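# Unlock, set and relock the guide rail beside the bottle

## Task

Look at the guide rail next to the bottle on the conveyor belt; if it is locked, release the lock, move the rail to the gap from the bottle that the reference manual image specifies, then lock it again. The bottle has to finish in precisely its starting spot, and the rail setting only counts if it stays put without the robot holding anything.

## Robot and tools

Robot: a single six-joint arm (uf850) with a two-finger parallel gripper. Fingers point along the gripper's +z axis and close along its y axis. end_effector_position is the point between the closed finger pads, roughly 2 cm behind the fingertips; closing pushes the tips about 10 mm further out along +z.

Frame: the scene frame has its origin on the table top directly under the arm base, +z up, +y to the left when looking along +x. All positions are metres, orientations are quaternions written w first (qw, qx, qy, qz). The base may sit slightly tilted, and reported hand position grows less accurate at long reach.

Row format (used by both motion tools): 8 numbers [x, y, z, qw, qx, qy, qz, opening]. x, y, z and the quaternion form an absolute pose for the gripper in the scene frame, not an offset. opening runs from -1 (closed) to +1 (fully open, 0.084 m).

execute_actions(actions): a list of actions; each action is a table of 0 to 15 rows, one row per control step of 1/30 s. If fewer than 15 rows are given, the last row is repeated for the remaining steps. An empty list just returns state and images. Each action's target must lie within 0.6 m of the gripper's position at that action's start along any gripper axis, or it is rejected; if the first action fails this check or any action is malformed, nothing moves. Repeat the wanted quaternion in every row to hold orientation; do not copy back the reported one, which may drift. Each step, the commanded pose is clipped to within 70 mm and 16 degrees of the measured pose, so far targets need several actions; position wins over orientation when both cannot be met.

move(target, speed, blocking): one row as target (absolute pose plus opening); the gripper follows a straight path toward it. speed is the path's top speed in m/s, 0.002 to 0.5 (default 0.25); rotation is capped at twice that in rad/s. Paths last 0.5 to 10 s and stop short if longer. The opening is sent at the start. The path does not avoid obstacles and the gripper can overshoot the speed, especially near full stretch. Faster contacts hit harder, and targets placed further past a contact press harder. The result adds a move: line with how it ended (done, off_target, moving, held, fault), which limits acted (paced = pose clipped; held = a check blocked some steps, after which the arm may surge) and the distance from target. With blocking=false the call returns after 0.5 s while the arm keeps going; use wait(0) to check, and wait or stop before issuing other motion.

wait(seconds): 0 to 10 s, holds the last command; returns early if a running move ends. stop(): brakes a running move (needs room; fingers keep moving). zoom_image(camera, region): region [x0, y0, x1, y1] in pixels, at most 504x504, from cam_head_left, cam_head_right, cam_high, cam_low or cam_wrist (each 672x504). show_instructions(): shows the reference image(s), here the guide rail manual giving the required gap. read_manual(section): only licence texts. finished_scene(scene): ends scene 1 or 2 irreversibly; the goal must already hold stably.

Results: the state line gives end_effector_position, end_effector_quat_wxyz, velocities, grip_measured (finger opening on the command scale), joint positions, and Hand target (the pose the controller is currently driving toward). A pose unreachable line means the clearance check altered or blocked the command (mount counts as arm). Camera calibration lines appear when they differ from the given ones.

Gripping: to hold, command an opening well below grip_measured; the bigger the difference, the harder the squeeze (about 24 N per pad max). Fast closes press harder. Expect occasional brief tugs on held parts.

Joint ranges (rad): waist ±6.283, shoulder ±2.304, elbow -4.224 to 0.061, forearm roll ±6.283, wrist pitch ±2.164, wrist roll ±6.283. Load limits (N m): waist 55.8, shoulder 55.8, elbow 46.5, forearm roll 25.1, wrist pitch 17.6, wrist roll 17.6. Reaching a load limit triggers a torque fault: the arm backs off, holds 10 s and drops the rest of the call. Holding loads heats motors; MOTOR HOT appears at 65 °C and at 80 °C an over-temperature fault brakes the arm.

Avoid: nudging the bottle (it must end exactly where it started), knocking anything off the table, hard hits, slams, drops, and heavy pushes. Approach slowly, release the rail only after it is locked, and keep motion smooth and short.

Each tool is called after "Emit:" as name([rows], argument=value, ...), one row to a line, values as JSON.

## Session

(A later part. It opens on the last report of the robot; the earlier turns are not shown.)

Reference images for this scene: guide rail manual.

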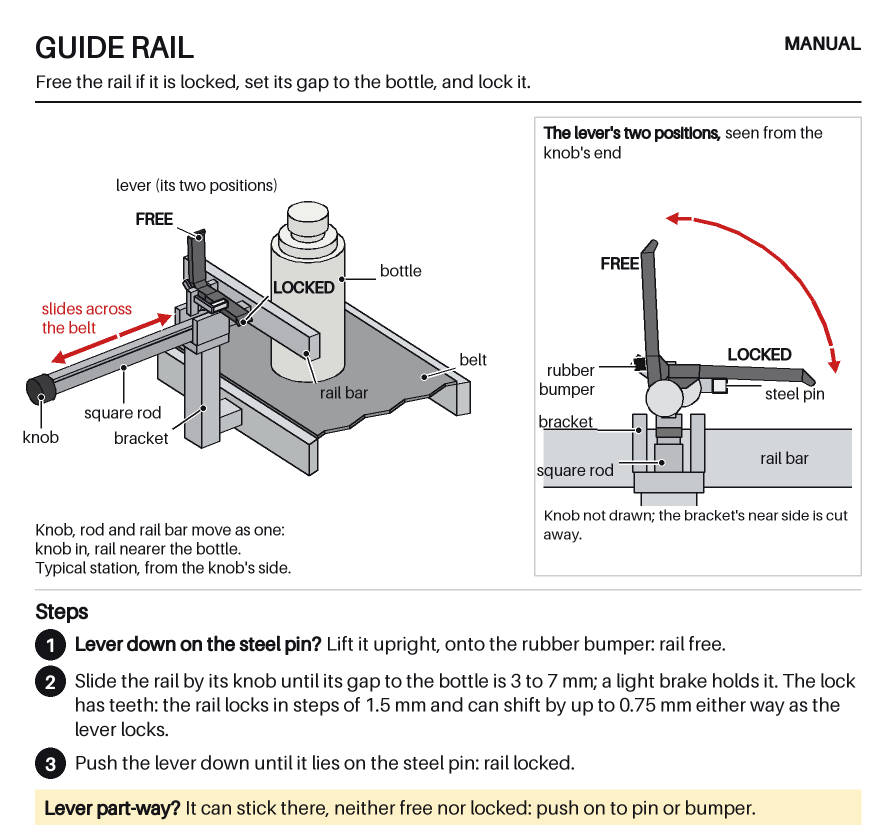

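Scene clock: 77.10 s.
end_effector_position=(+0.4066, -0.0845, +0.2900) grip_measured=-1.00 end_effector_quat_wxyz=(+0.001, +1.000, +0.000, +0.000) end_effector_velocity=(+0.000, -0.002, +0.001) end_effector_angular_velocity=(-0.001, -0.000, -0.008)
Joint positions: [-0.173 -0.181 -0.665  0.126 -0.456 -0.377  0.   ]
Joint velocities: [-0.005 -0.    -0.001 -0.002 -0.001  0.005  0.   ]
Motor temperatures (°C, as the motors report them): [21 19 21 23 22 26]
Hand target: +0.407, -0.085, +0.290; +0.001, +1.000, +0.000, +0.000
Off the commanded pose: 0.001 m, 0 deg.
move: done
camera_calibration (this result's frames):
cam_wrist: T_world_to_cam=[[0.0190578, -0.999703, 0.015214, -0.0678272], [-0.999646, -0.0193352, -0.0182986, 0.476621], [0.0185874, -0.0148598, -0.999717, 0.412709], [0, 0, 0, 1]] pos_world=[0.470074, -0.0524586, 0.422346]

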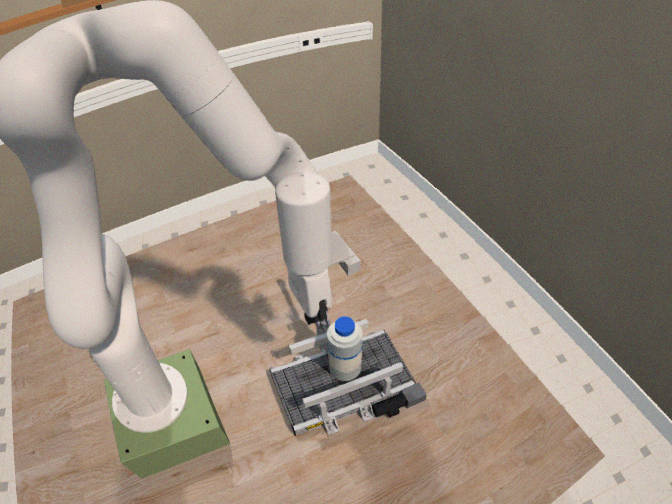

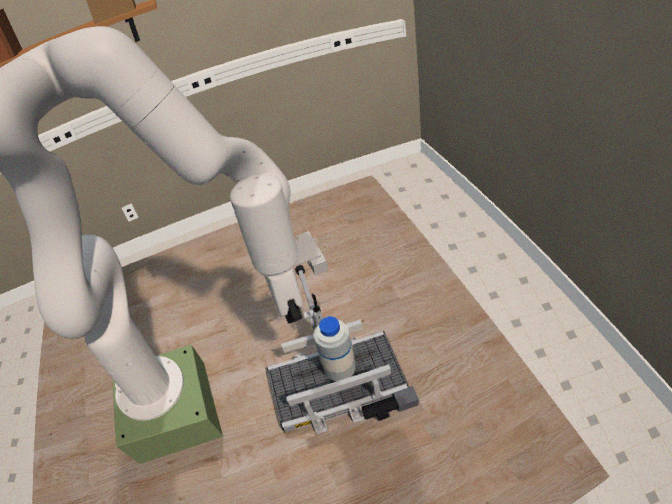

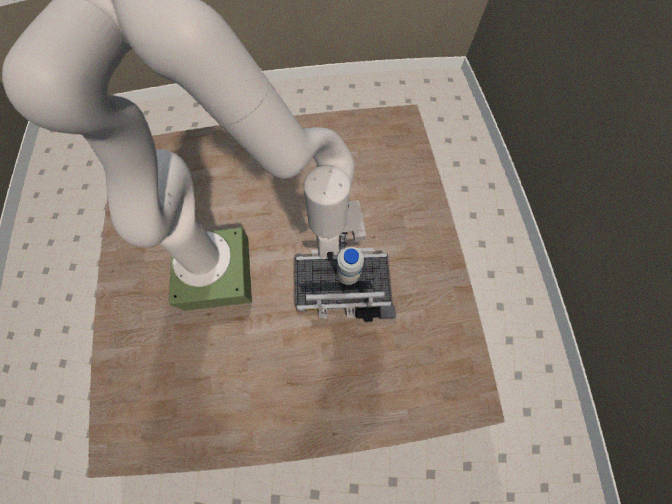

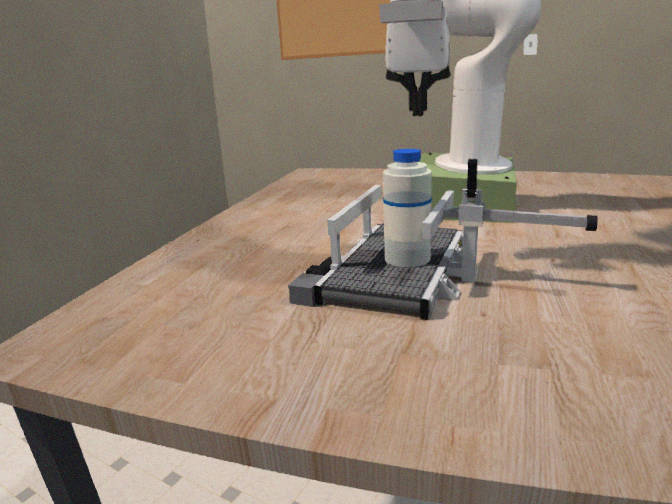

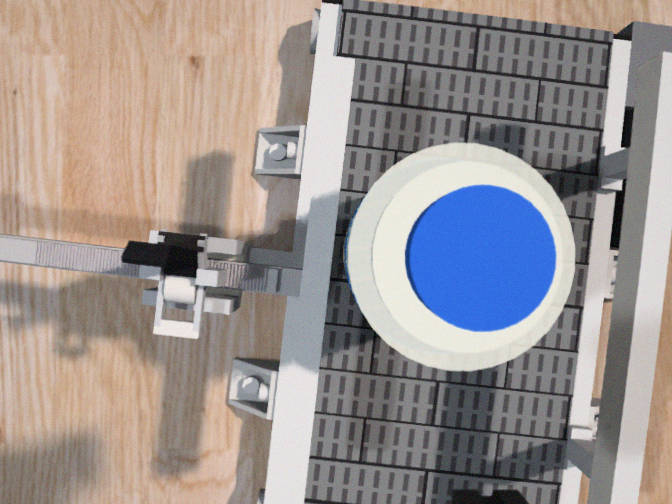

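Emit:
move(target=[0.51,0.003,0.265,0,1,0,0,-1], speed=0.35)

Emit:
execute_actions([
  [[0.51,0.003,0.203,0,1,0,0,-1]],
  [[0.494,0.004,0.203,0,1,0,0,-1]],
  [[0.478,0.005,0.203,0,1,0,0,-1]],
  [[0.461,0.006,0.201,0,1,0,0,-1]],
  [[0.443,0.008,0.194,0,1,0,0,-1]],
  [[0.433,0.009,0.184,0,1,0,0,-1]],
  [[0.43,0.009,0.176,0,1,0,0,-1]],
  [[0.44,0.009,0.22,0,1,0,0,-1]],
])

Emit:
zoom_image(camera="cam_head_left", region=[260,270,380,360])

Emit:
zoom_image(camera="cam_low", region=[420,150,540,240])

Scene clock: 89.53 s.
end_effector_position=(+0.5101, +0.0031, +0.2653) grip_measured=-1.00 end_effector_quat_wxyz=(-0.001, +1.000, -0.000, +0.000) end_effector_velocity=(+0.001, +0.001, -0.001) end_effector_angular_velocity=(-0.001, +0.003, -0.000)
Joint positions: [ 0.056 -0.403 -0.914  0.113 -0.471 -0.135  0.   ]
Joint velocities: [ 0.003 -0.006 -0.005 -0.003 -0.002  0.006  0.   ]
Motor temperatures (°C, as the motors report them): [21 19 21 23 22 26]
Hand target: +0.510, +0.003, +0.265; -0.001, +1.000, -0.000, +0.000
Off the commanded pose: 0.000 m, 0 deg.
move: done
camera_calibration (this result's frames):
cam_wrist: T_world_to_cam=[[0.0179297, -0.999783, 0.0105896, 0.0199275], [-0.999662, -0.0181249, -0.0186322, 0.581452], [0.0188201, -0.0102519, -0.99977, 0.387309], [0, 0, 0, 1]] pos_world=[0.573609, 0.0344326, 0.397843]

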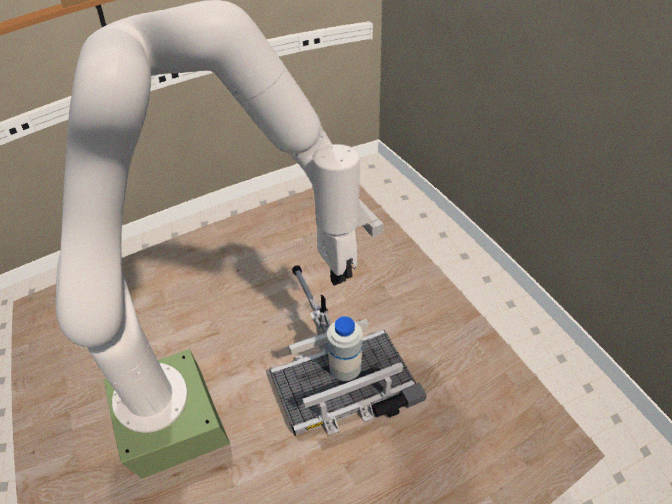

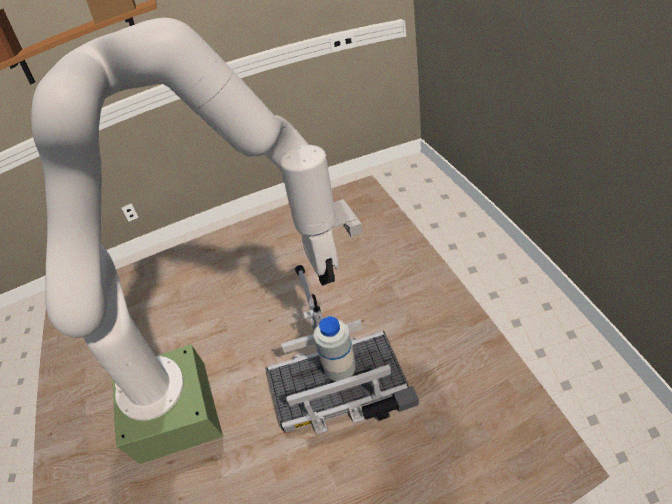

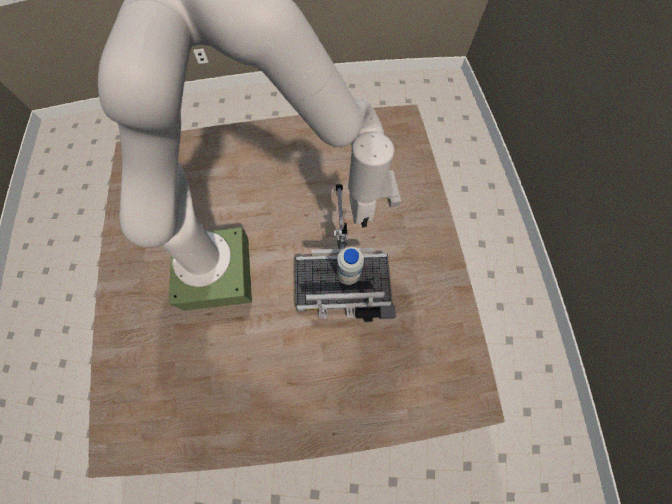

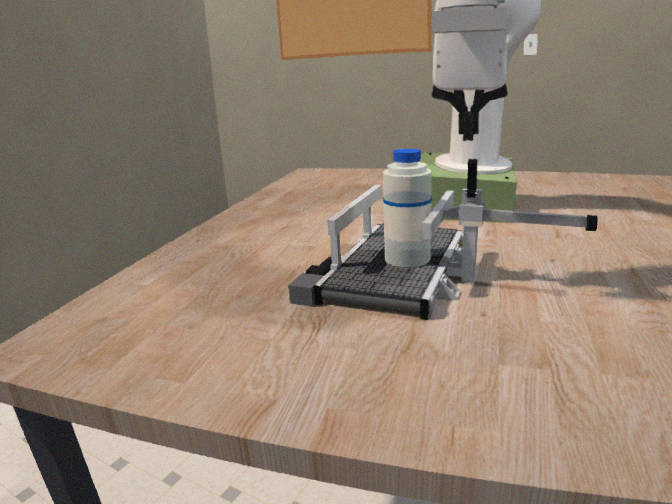

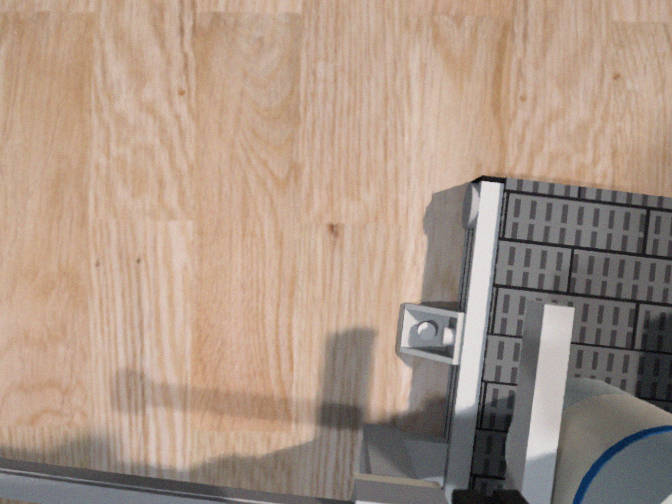

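Scene clock: 93.53 s.
end_effector_position=(+0.4396, +0.0090, +0.2192) grip_measured=-1.00 end_effector_quat_wxyz=(-0.001, +1.000, +0.000, +0.000) end_effector_velocity=(+0.001, +0.001, +0.007) end_effector_angular_velocity=(-0.007, +0.007, -0.004)
Joint positions: [ 0.07  -0.369 -0.707  0.171 -0.299 -0.184  0.   ]
Joint velocities: [ 0.006  0.014 -0.006 -0.038 -0.025  0.047  0.   ]
Motor temperatures (°C, as the motors report them): [21 19 21 23 22 26]
Hand target: +0.440, +0.009, +0.220; -0.000, +1.000, +0.000, +0.000
Off the commanded pose: 0.001 m, 0 deg.
camera_calibration (this result's frames):
cam_wrist: T_world_to_cam=[[0.018277, -0.999771, 0.0111555, 0.0272922], [-0.999656, -0.0184826, -0.018621, 0.510216], [0.0188229, -0.0108113, -0.999764, 0.342587], [0, 0, 0, 1]] pos_world=[0.503093, 0.0404199, 0.351703]

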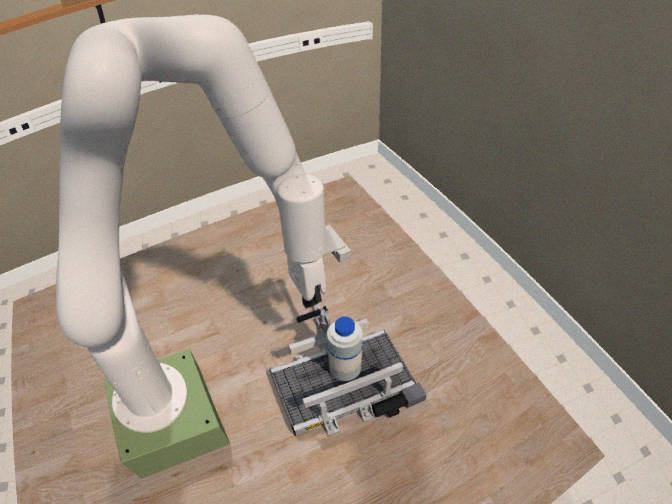

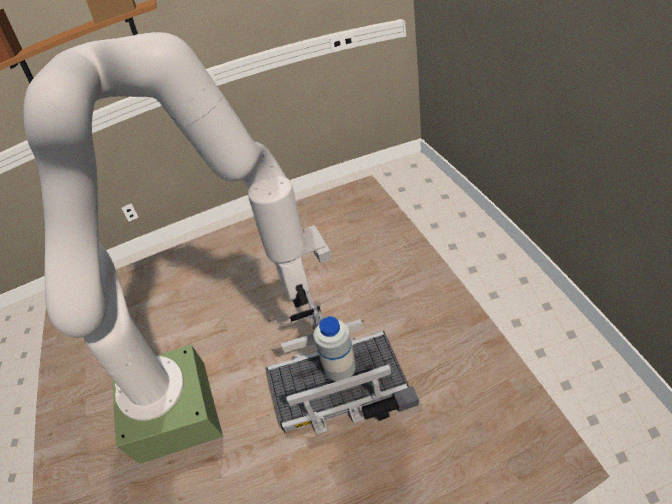

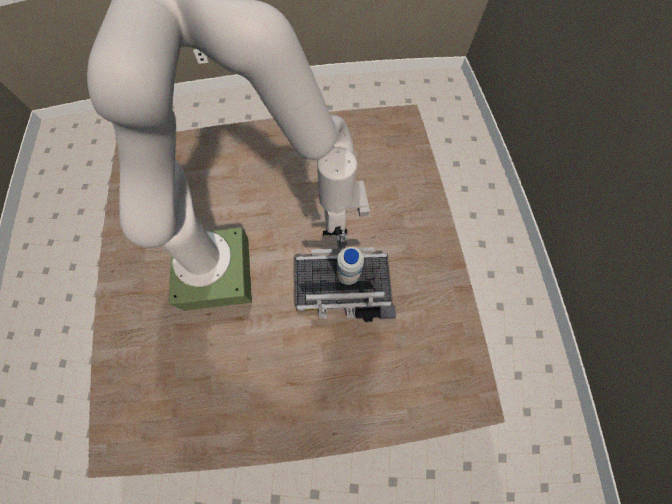

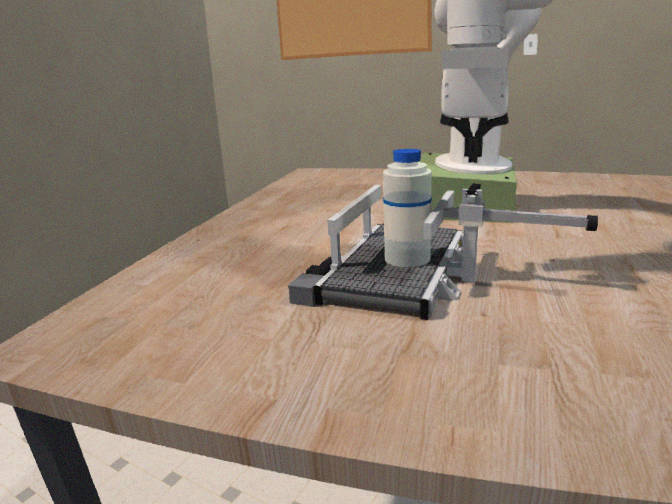

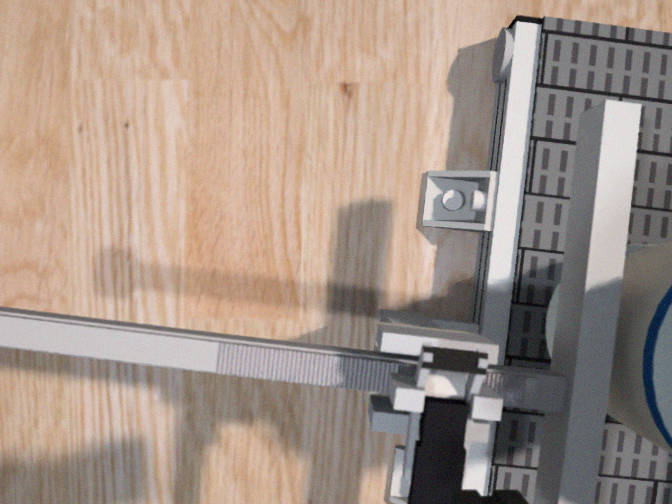

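Region (260, 270, 380, 360) of cam_head_left's 672x504 image, scaled by 4.200, with more detail than that image has; it fills the top 378 rows of this view, and the rest is white.

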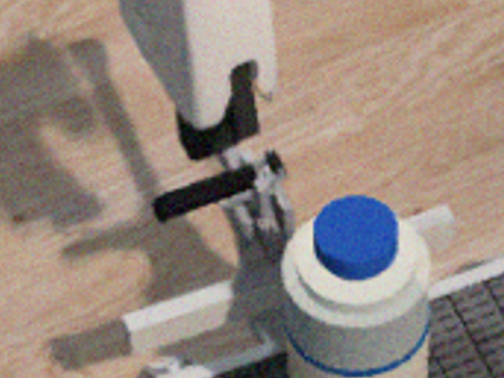

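Region (420, 150, 540, 240) of cam_low's 672x504 image, scaled by 4.200, with more detail than that image has; it fills the top 378 rows of this view, and the rest is white.

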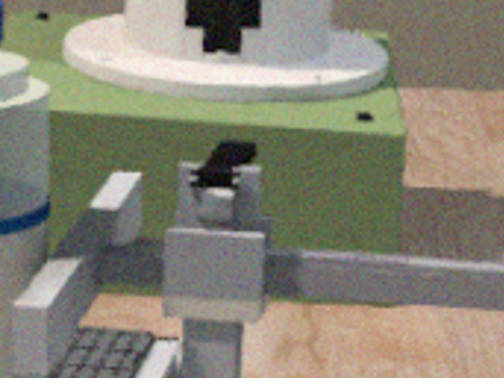

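Emit:
execute_actions([
  [[0.42,0.01,0.182,0,1,0,0,-1]],
  [[0.42,0.01,0.1725,0,1,0,0,-1]],
])

Emit:
execute_actions([
  [[0.44,0.009,0.22,0,1,0,0,-1]],
])

Emit:
zoom_image(camera="cam_low", region=[420,150,540,240])

Scene clock: 101.47 s.
end_effector_position=(+0.4203, +0.0101, +0.1747) grip_measured=-1.00 end_effector_quat_wxyz=(-0.000, +1.000, -0.000, -0.000) end_effector_velocity=(+0.000, +0.001, +0.000) end_effector_angular_velocity=(+0.001, -0.006, +0.003)
Joint positions: [ 0.077 -0.45  -0.663  0.284 -0.177 -0.292  0.   ]
Joint velocities: [ 0.     0.002  0.004  0.021  0.007 -0.023  0.   ]
Motor temperatures (°C, as the motors report them): [21 19 21 23 22 26]
Hand target: +0.420, +0.010, +0.173; +0.000, +1.000, -0.000, -0.000
Off the commanded pose: 0.002 m, 0 deg.
camera_calibration (this result's frames):
cam_wrist: T_world_to_cam=[[0.0178384, -0.999774, 0.0116021, 0.0293589], [-0.999685, -0.0180396, -0.0174744, 0.4899], [0.0176798, -0.0112867, -0.99978, 0.298986], [0, 0, 0, 1]] pos_world=[0.483936, 0.0415645, 0.30714]

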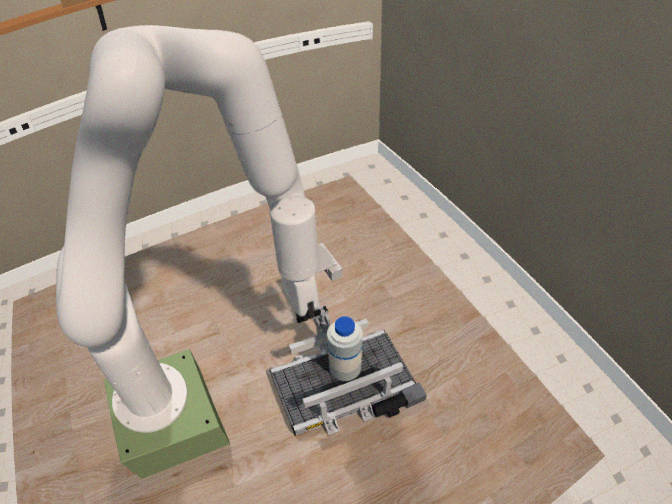

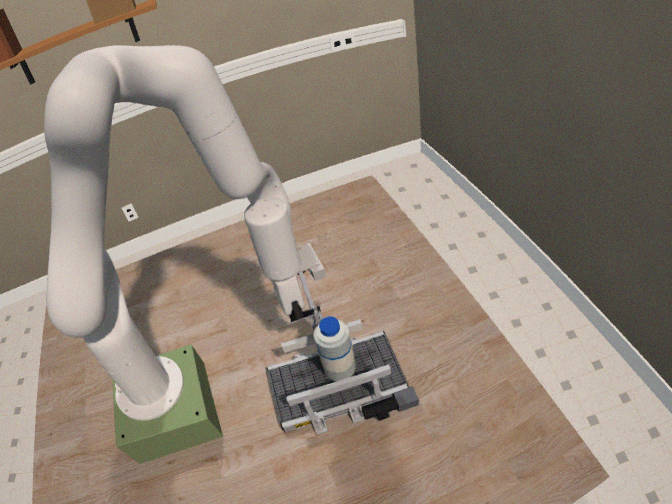

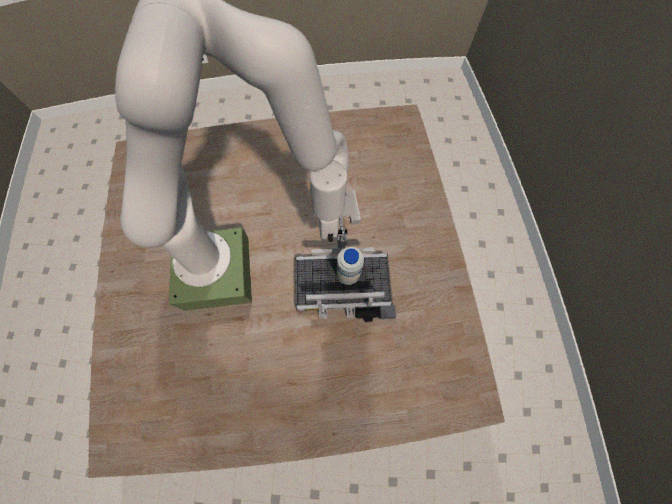

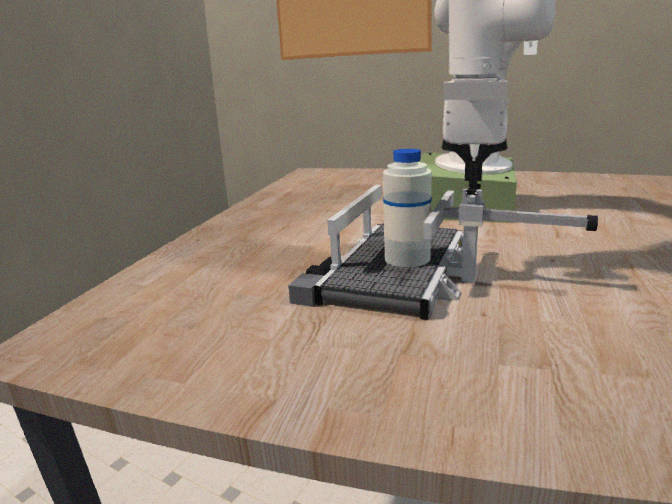

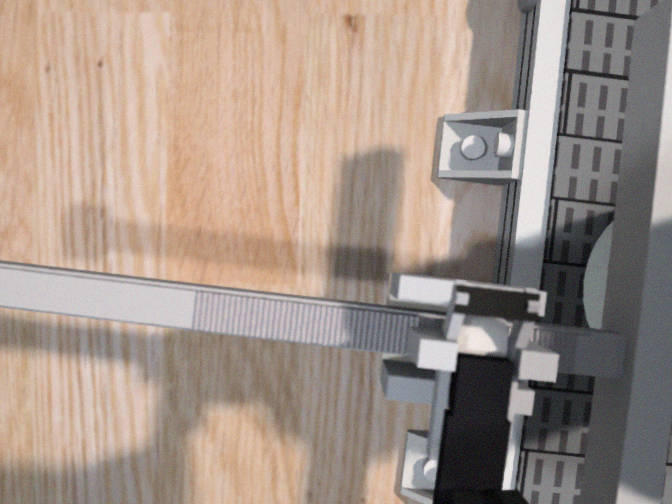

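Scene clock: 101.97 s.
end_effector_position=(+0.4395, +0.0089, +0.2190) grip_measured=-1.00 end_effector_quat_wxyz=(-0.001, +1.000, +0.000, +0.001) end_effector_velocity=(+0.001, +0.002, +0.009) end_effector_angular_velocity=(-0.013, +0.017, -0.002)
Joint positions: [ 0.069 -0.369 -0.706  0.176 -0.297 -0.189  0.   ]
Joint velocities: [ 0.011  0.013 -0.014 -0.072 -0.039  0.083  0.   ]
Motor temperatures (°C, as the motors report them): [21 19 21 23 22 26]
Hand target: +0.440, +0.009, +0.220; -0.000, +1.000, +0.000, +0.000
Off the commanded pose: 0.001 m, 0 deg.
camera_calibration (this result's frames):
cam_wrist: T_world_to_cam=[[0.0185302, -0.999776, 0.0102085, 0.0273378], [-0.999633, -0.0187275, -0.0195811, 0.510258], [0.0197679, -0.00984192, -0.999756, 0.341988], [0, 0, 0, 1]] pos_world=[0.502804, 0.0402533, 0.351617]

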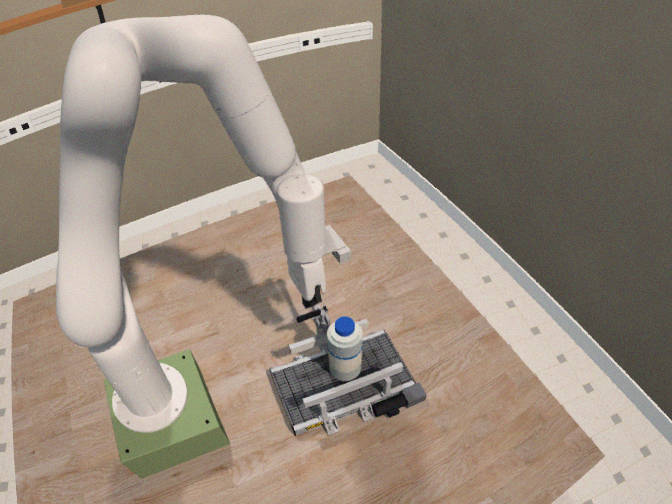

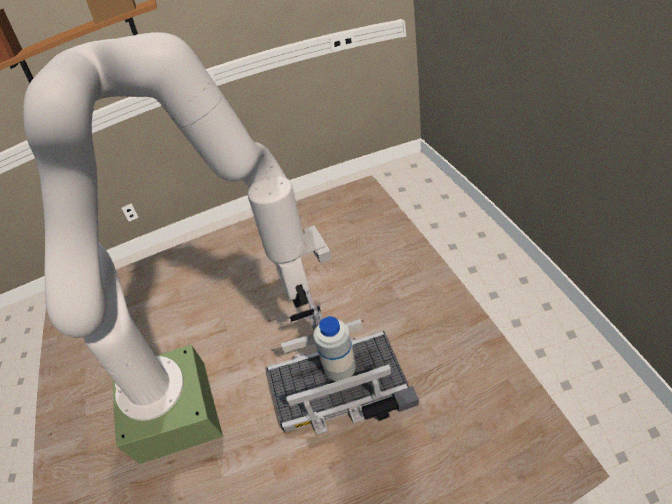

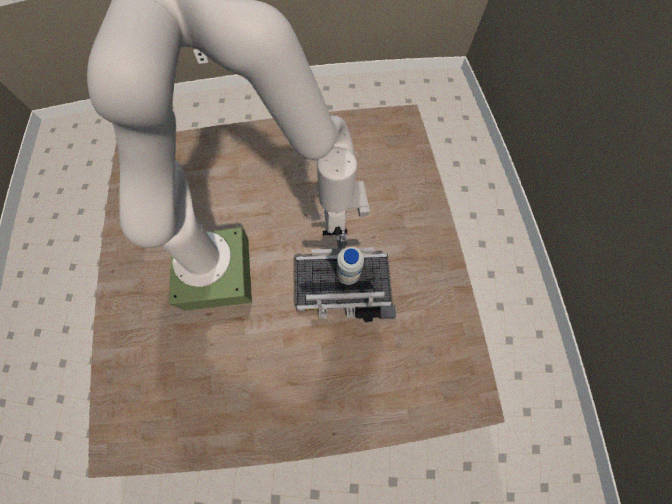

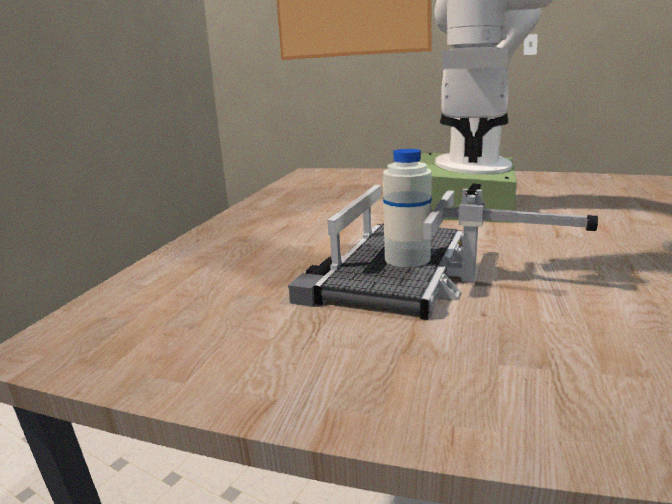

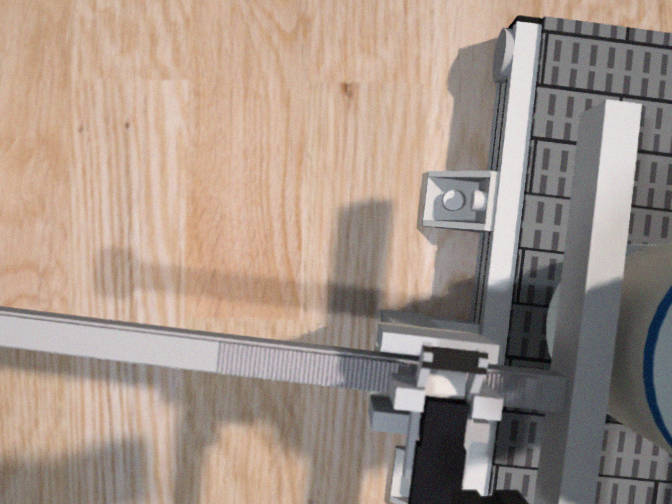

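Region (420, 150, 540, 240) of cam_low's 672x504 image, scaled by 4.200, with more detail than that image has; it fills the top 378 rows of this view, and the rest is white.

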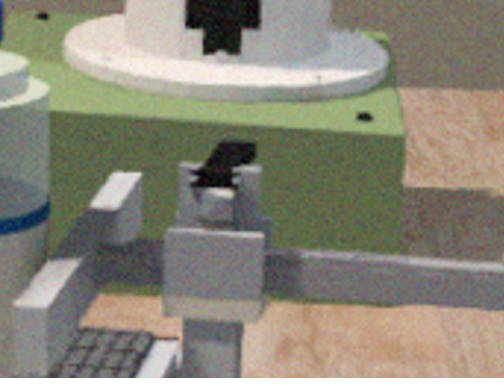

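Emit:
finished_scene(scene=2)

The scene is finished: the task was done.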